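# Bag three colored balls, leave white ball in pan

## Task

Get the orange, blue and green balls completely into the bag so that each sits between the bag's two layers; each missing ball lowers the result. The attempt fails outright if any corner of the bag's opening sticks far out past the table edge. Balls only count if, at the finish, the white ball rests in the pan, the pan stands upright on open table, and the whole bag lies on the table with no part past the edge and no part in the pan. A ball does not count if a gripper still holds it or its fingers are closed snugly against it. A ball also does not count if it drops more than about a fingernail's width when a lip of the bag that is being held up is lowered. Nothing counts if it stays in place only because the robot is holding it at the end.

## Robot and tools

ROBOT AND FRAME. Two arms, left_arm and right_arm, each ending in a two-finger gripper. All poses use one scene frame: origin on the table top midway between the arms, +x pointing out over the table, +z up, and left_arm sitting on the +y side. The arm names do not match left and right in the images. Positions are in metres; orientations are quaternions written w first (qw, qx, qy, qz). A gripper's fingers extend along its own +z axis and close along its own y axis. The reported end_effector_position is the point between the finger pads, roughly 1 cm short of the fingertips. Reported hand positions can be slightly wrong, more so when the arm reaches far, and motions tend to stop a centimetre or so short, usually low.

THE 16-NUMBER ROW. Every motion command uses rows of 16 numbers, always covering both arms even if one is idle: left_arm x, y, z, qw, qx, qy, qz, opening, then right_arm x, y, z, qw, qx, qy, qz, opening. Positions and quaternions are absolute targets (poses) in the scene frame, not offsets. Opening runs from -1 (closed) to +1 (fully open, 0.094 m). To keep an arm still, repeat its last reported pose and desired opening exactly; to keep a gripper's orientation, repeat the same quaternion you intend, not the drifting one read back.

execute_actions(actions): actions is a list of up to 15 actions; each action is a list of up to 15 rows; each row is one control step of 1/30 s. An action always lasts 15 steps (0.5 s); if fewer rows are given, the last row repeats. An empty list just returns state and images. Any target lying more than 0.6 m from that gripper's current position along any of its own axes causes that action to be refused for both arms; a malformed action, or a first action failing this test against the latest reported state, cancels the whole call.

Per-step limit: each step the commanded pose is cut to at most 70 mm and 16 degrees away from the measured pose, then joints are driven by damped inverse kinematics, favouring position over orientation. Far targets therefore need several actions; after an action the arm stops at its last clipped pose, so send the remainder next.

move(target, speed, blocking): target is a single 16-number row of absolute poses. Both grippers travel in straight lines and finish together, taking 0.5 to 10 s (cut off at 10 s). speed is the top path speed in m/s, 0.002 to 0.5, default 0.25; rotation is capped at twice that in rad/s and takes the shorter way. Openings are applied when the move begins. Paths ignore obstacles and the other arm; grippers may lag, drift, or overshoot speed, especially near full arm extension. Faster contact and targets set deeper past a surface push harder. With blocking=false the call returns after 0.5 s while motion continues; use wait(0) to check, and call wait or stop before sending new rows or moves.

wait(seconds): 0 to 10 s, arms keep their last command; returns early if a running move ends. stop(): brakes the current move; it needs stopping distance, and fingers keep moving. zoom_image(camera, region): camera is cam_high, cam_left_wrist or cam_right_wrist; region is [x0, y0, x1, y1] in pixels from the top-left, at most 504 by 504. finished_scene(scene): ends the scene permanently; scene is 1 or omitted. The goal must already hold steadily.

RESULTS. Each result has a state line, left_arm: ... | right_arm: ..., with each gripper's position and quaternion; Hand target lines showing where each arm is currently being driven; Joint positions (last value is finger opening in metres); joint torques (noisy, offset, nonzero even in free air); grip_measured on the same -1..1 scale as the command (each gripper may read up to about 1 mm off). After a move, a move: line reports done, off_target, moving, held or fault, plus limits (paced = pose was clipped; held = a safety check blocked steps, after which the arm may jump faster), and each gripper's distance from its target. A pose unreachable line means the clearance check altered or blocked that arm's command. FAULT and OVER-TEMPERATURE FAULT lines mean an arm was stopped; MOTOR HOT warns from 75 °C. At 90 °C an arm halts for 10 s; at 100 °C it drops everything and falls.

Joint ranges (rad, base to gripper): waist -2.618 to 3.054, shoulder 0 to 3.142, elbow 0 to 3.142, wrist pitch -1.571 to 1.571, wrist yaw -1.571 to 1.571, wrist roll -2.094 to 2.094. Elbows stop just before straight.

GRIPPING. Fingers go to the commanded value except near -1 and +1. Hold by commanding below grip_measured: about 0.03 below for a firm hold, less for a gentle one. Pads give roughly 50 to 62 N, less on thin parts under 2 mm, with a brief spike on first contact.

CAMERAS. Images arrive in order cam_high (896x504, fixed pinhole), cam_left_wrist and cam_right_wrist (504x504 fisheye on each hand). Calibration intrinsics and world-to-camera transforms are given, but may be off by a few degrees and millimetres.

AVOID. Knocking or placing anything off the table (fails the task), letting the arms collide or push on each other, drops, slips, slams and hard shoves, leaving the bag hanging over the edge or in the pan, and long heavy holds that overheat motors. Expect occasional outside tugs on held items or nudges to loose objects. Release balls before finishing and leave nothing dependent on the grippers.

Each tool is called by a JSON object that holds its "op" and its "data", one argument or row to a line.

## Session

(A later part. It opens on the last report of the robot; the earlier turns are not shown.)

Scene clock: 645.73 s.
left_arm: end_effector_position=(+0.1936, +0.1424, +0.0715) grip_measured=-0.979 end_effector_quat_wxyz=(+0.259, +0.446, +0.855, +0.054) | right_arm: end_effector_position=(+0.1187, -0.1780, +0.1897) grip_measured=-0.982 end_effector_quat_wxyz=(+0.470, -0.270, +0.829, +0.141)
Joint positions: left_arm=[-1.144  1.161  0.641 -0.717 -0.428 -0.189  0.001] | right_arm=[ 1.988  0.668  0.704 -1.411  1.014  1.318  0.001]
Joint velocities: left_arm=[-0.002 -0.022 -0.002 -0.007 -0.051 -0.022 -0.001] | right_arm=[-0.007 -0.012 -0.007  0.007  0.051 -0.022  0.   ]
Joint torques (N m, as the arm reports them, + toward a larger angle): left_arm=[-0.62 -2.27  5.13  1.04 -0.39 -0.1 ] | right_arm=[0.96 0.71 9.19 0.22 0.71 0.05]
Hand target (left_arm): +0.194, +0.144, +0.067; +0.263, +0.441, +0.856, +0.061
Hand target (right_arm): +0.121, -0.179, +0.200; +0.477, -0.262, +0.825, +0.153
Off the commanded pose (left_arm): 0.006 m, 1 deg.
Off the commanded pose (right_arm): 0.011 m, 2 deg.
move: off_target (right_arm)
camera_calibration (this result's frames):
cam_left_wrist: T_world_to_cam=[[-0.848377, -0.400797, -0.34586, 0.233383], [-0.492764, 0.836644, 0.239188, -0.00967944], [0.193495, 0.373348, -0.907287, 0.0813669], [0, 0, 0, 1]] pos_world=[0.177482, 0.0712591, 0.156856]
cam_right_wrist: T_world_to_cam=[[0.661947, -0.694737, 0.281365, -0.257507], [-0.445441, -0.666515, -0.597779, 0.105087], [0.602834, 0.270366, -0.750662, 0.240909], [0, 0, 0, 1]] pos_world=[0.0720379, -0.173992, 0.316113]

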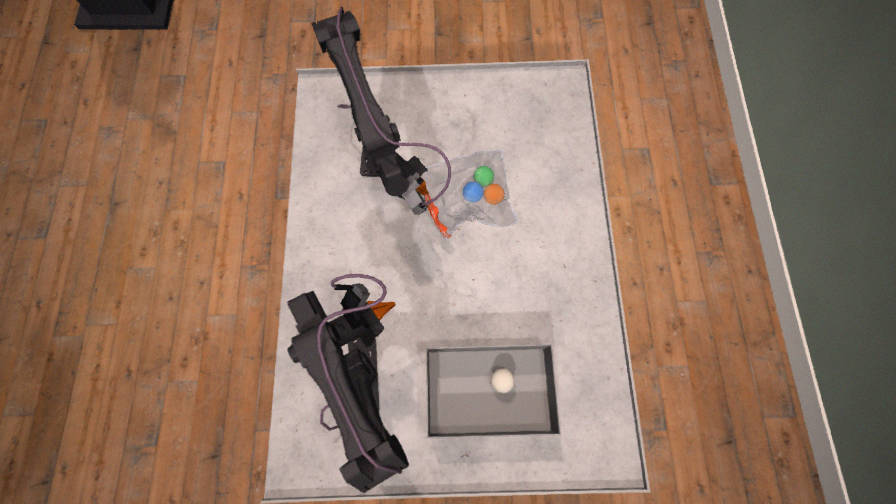

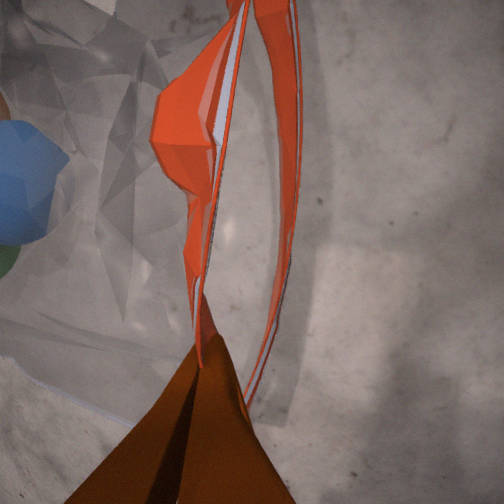

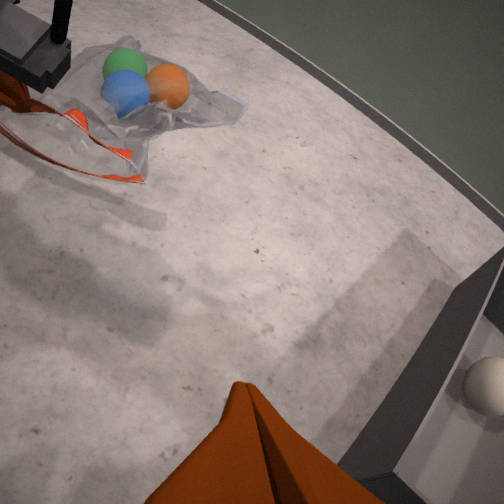

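Lower a bit more, then release.

{"op": "move", "data": {
  "target": [0.185,0.142,0.045,0.2648,0.4404,0.8555,0.0635,-1,0.1187,-0.178,0.19,0.470,-0.270,0.829,0.141,-1],
  "speed": 0.05
}}

{"op": "execute_actions", "data": {
  "actions": [
    [[0.185,0.142,0.045,0.2648,0.4404,0.8555,0.0635,-0.65,0.1187,-0.178,0.19,0.470,-0.270,0.829,0.141,-1]]
  ]
}}

Scene clock: 650.17 s.
left_arm: end_effector_position=(+0.1842, +0.1403, +0.0487) grip_measured=-0.979 end_effector_quat_wxyz=(+0.260, +0.445, +0.855, +0.058) | right_arm: end_effector_position=(+0.1182, -0.1788, +0.1883) grip_measured=-0.982 end_effector_quat_wxyz=(+0.466, -0.269, +0.831, +0.140)
Joint positions: left_arm=[-1.204  1.208  0.574 -0.635 -0.454 -0.252  0.001] | right_arm=[ 1.989  0.668  0.704 -1.416  1.005  1.325  0.001]
Joint velocities: left_arm=[ 0.012  0.022  0.002  0.022 -0.051 -0.007 -0.001] | right_arm=[-0.007  0.007 -0.002 -0.022  0.022 -0.066 -0.   ]
Joint torques (N m, as the arm reports them, + toward a larger angle): left_arm=[-0.59 -2.5   4.86  0.99 -0.38 -0.1 ] | right_arm=[ 0.13  1.76  6.97  0.46  0.56 -0.06]
Hand target (left_arm): +0.185, +0.142, +0.045; +0.264, +0.440, +0.856, +0.063
Hand target (right_arm): +0.119, -0.178, +0.190; +0.470, -0.270, +0.829, +0.141
Off the commanded pose (left_arm): 0.004 m, 1 deg.
Off the commanded pose (right_arm): 0.002 m, 0 deg.
move: done
camera_calibration (this result's frames):
cam_left_wrist: T_world_to_cam=[[-0.845687, -0.400786, -0.352398, 0.21649], [-0.496039, 0.833896, 0.241998, -0.00628847], [0.196874, 0.379458, -0.90402, 0.0616053], [0, 0, 0, 1]] pos_world=[0.167835, 0.0686336, 0.133505]
cam_right_wrist: T_world_to_cam=[[0.663197, -0.694888, 0.278028, -0.256883], [-0.451284, -0.66762, -0.592136, 0.102957], [0.597086, 0.267234, -0.756356, 0.241618], [0, 0, 0, 1]] pos_world=[0.0725602, -0.174337, 0.315134]

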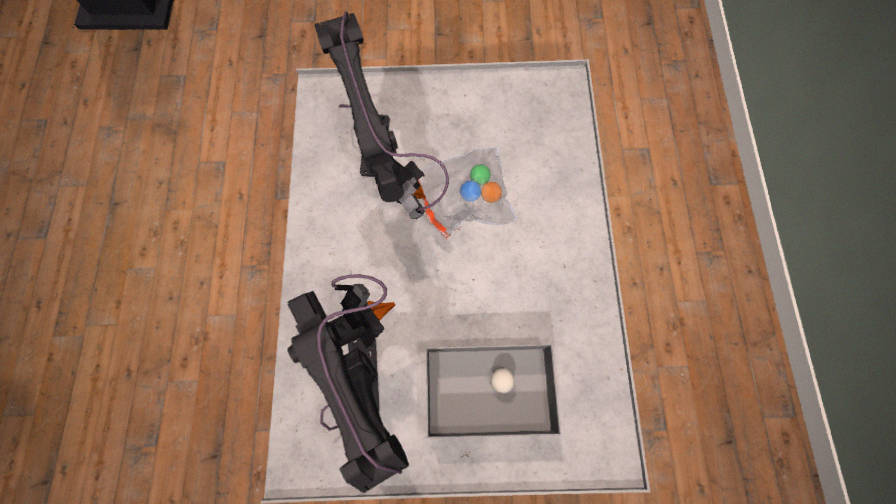

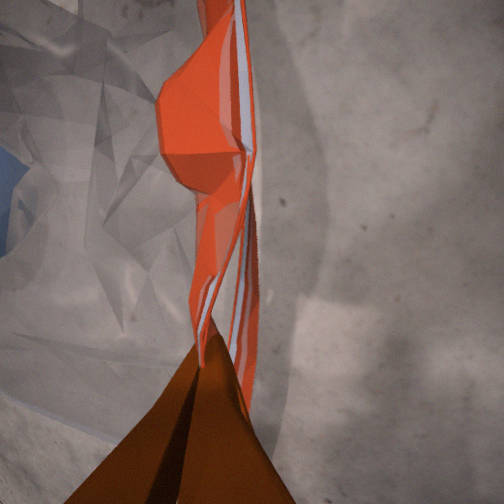

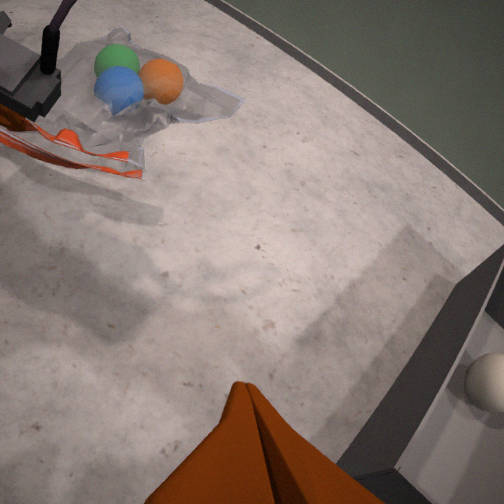

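Scene clock: 650.67 s.
left_arm: end_effector_position=(+0.1842, +0.1402, +0.0487) grip_measured=-0.653 end_effector_quat_wxyz=(+0.260, +0.445, +0.855, +0.058) | right_arm: end_effector_position=(+0.1181, -0.1788, +0.1883) grip_measured=-0.982 end_effector_quat_wxyz=(+0.466, -0.269, +0.831, +0.140)
Joint positions: left_arm=[-1.204  1.208  0.574 -0.635 -0.454 -0.253  0.016] | right_arm=[ 1.989  0.668  0.704 -1.416  1.005  1.325  0.001]
Joint velocities: left_arm=[ 0.007 -0.012  0.002 -0.081 -0.007  0.037  0.   ] | right_arm=[ 0.022  0.002  0.002  0.022  0.022  0.007 -0.   ]
Joint torques (N m, as the arm reports them, + toward a larger angle): left_arm=[-0.5  -2.54  4.89  1.   -0.38 -0.1 ] | right_arm=[ 0.01  1.83  7.08  0.45  0.57 -0.04]
Hand target (left_arm): +0.185, +0.142, +0.045; +0.265, +0.440, +0.856, +0.063
Hand target (right_arm): +0.119, -0.178, +0.190; +0.470, -0.270, +0.829, +0.141
Off the commanded pose (left_arm): 0.004 m, 1 deg.
Off the commanded pose (right_arm): 0.002 m, 1 deg.
camera_calibration (this result's frames):
cam_left_wrist: T_world_to_cam=[[-0.845535, -0.401258, -0.352224, 0.216517], [-0.496325, 0.833868, 0.241507, -0.00613507], [0.196802, 0.37902, -0.904219, 0.0617391], [0, 0, 0, 1]] pos_world=[0.167878, 0.0685948, 0.13357]
cam_right_wrist: T_world_to_cam=[[0.66334, -0.694791, 0.27793, -0.256828], [-0.451432, -0.667757, -0.59187, 0.102845], [0.596816, 0.267144, -0.756601, 0.241661], [0, 0, 0, 1]] pos_world=[0.0725646, -0.174325, 0.315092]

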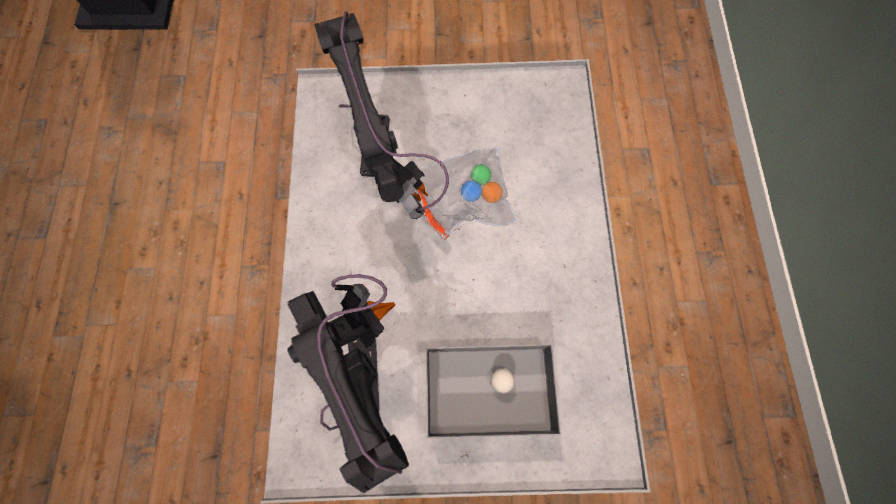

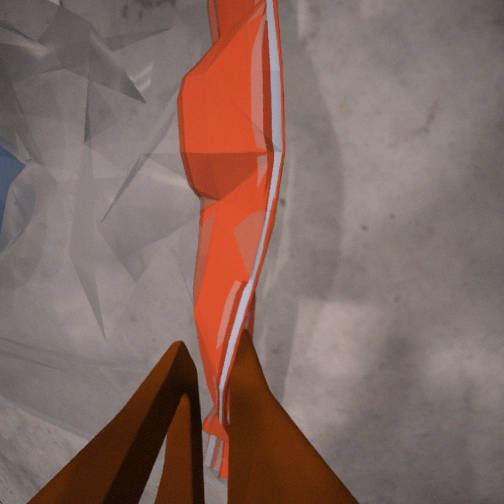

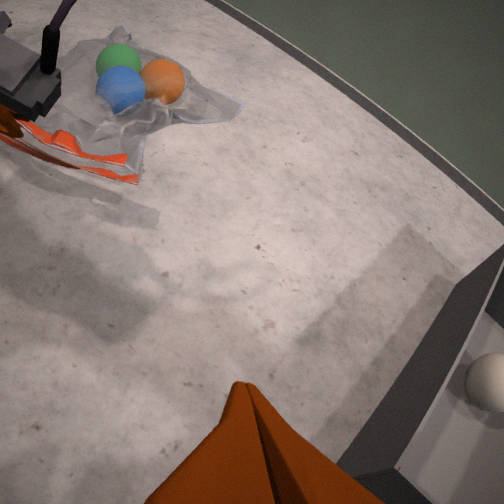

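{"op": "move", "data": {
  "target": [0.155,0.150,0.10,0.2648,0.4404,0.8555,0.0635,-0.65,0.1187,-0.178,0.19,0.470,-0.270,0.829,0.141,-1],
  "speed": 0.06
}}

Scene clock: 656.17 s.
left_arm: end_effector_position=(+0.1521, +0.1551, +0.0864) grip_measured=-0.653 end_effector_quat_wxyz=(+0.247, +0.449, +0.855, +0.072) | right_arm: end_effector_position=(+0.1175, -0.1789, +0.1874) grip_measured=-0.982 end_effector_quat_wxyz=(+0.463, -0.270, +0.832, +0.140)
Joint positions: left_arm=[-1.366  1.118  0.695 -0.968 -0.491 -0.433  0.016] | right_arm=[ 1.989  0.668  0.704 -1.416  0.999  1.325  0.001]
Joint velocities: left_arm=[ 0.017 -0.012 -0.002 -0.037 -0.022  0.022 -0.   ] | right_arm=[-0.002 -0.012 -0.007  0.037  0.022 -0.037 -0.   ]
Joint torques (N m, as the arm reports them, + toward a larger angle): left_arm=[-0.62 -4.11  9.26  0.34 -0.42 -0.09] | right_arm=[ 0.2   1.78  6.87  0.46  0.61 -0.05]
Hand target (left_arm): +0.154, +0.151, +0.100; +0.264, +0.440, +0.856, +0.063
Hand target (right_arm): +0.119, -0.178, +0.190; +0.470, -0.270, +0.829, +0.141
Off the commanded pose (left_arm): 0.015 m, 3 deg.
Off the commanded pose (right_arm): 0.003 m, 1 deg.
move: off_target (left_arm)
camera_calibration (this result's frames):
cam_left_wrist: T_world_to_cam=[[-0.848701, -0.389106, -0.358194, 0.207721], [-0.495039, 0.82282, 0.279113, -0.045298], [0.186125, 0.414204, -0.890951, 0.0914749], [0, 0, 0, 1]] pos_world=[0.136843, 0.0802082, 0.168547]
cam_right_wrist: T_world_to_cam=[[0.665612, -0.693246, 0.276353, -0.255959], [-0.453782, -0.669932, -0.587599, 0.101048], [0.592489, 0.265709, -0.760497, 0.242352], [0, 0, 0, 1]] pos_world=[0.0726326, -0.174142, 0.314419]

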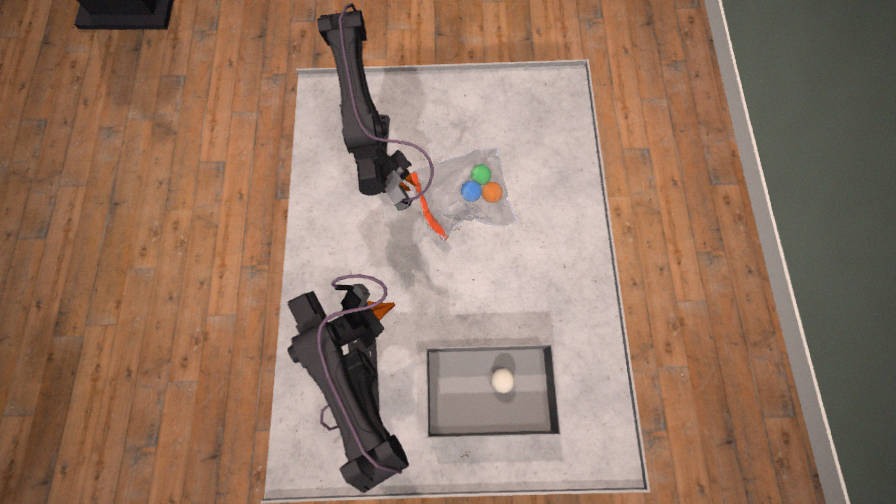

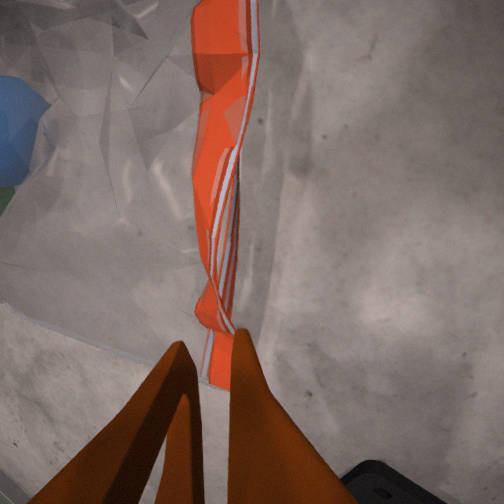

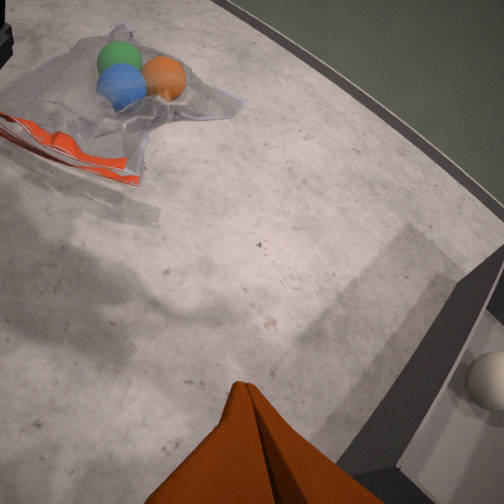

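{"op": "move", "data": {
  "target": [0.155,0.165,0.19,0.2648,0.4404,0.8555,0.0635,-0.65,0.1187,-0.178,0.19,0.470,-0.270,0.829,0.141,-1],
  "speed": 0.15
}}

{"op": "zoom_image", "data": {
  "camera": "cam_high",
  "region": [380, 120, 580, 260]
}}

Scene clock: 659.93 s.
left_arm: end_effector_position=(+0.1513, +0.1635, +0.1782) grip_measured=-0.653 end_effector_quat_wxyz=(+0.251, +0.448, +0.856, +0.067) | right_arm: end_effector_position=(+0.1171, -0.1790, +0.1867) grip_measured=-0.982 end_effector_quat_wxyz=(+0.462, -0.271, +0.833, +0.140)
Joint positions: left_arm=[-1.366  1.073  1.035 -1.338 -0.492 -0.432  0.016] | right_arm=[ 1.989  0.668  0.704 -1.416  0.995  1.325  0.001]
Joint velocities: left_arm=[-0.012 -0.027  0.007  0.007  0.007  0.022 -0.   ] | right_arm=[ 0.002  0.012  0.007  0.022 -0.007 -0.037 -0.   ]
Joint torques (N m, as the arm reports them, + toward a larger angle): left_arm=[ 0.58 -3.35  9.07  0.37 -0.42  0.06] | right_arm=[0.13 1.96 7.17 0.45 0.67 0.  ]
Hand target (left_arm): +0.155, +0.166, +0.190; +0.265, +0.441, +0.855, +0.063
Hand target (right_arm): +0.119, -0.178, +0.190; +0.470, -0.270, +0.829, +0.141
Off the commanded pose (left_arm): 0.012 m, 2 deg.
Off the commanded pose (right_arm): 0.004 m, 1 deg.
move: off_target (left_arm)
camera_calibration (this result's frames):
cam_left_wrist: T_world_to_cam=[[-0.847528, -0.394066, -0.35554, 0.243334], [-0.495911, 0.82666, 0.265905, -0.0763339], [0.189126, 0.401678, -0.896039, 0.17249], [0, 0, 0, 1]] pos_world=[0.135755, 0.0897063, 0.261371]
cam_right_wrist: T_world_to_cam=[[0.667168, -0.692184, 0.275259, -0.255359], [-0.455383, -0.671422, -0.584652, 0.0998117], [0.589502, 0.264713, -0.763161, 0.24282], [0, 0, 0, 1]] pos_world=[0.0726771, -0.174017, 0.313956]

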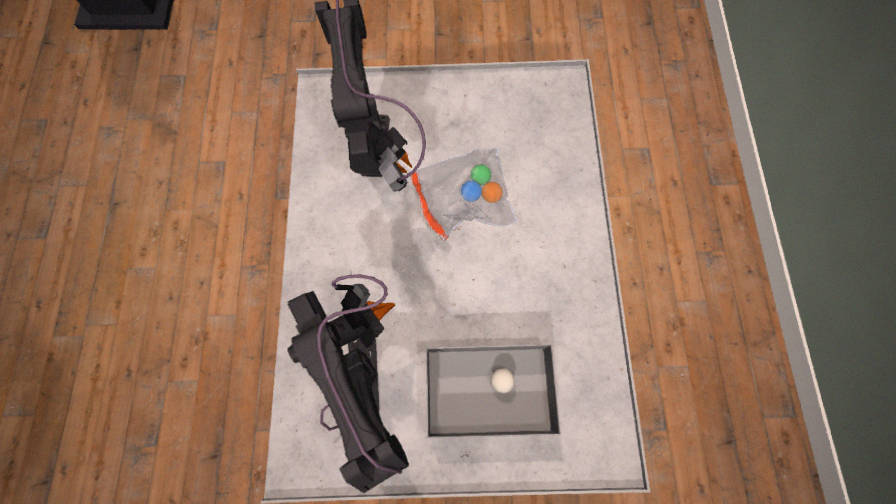

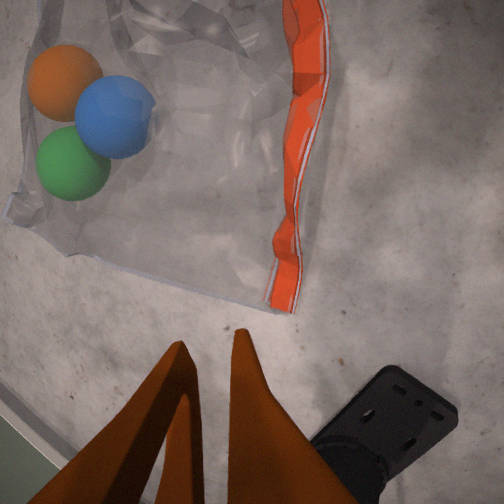

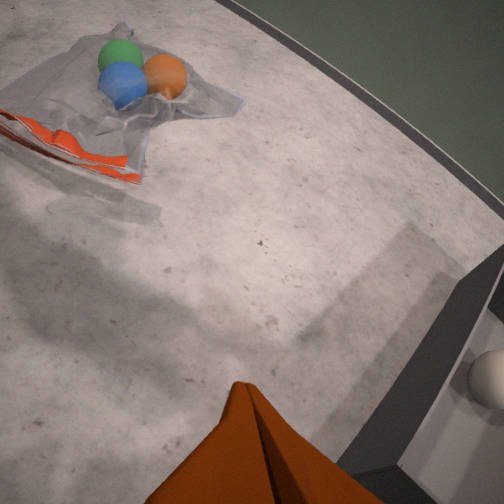

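Region (380, 120, 580, 260) of cam_high's 896x504 image, scaled by 2.520, with more detail than that image has; it fills the top 353 rows of this view, and the rest is white.

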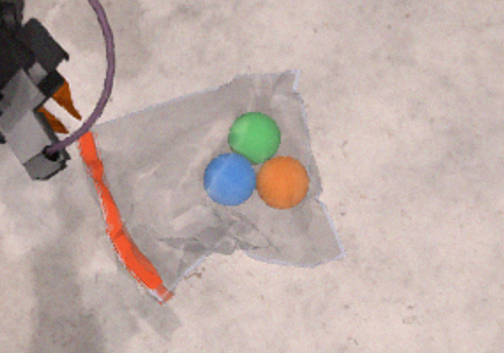

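{"op": "finished_scene", "data": {
  "scene": 1
}}

The scene is finished: the task was done.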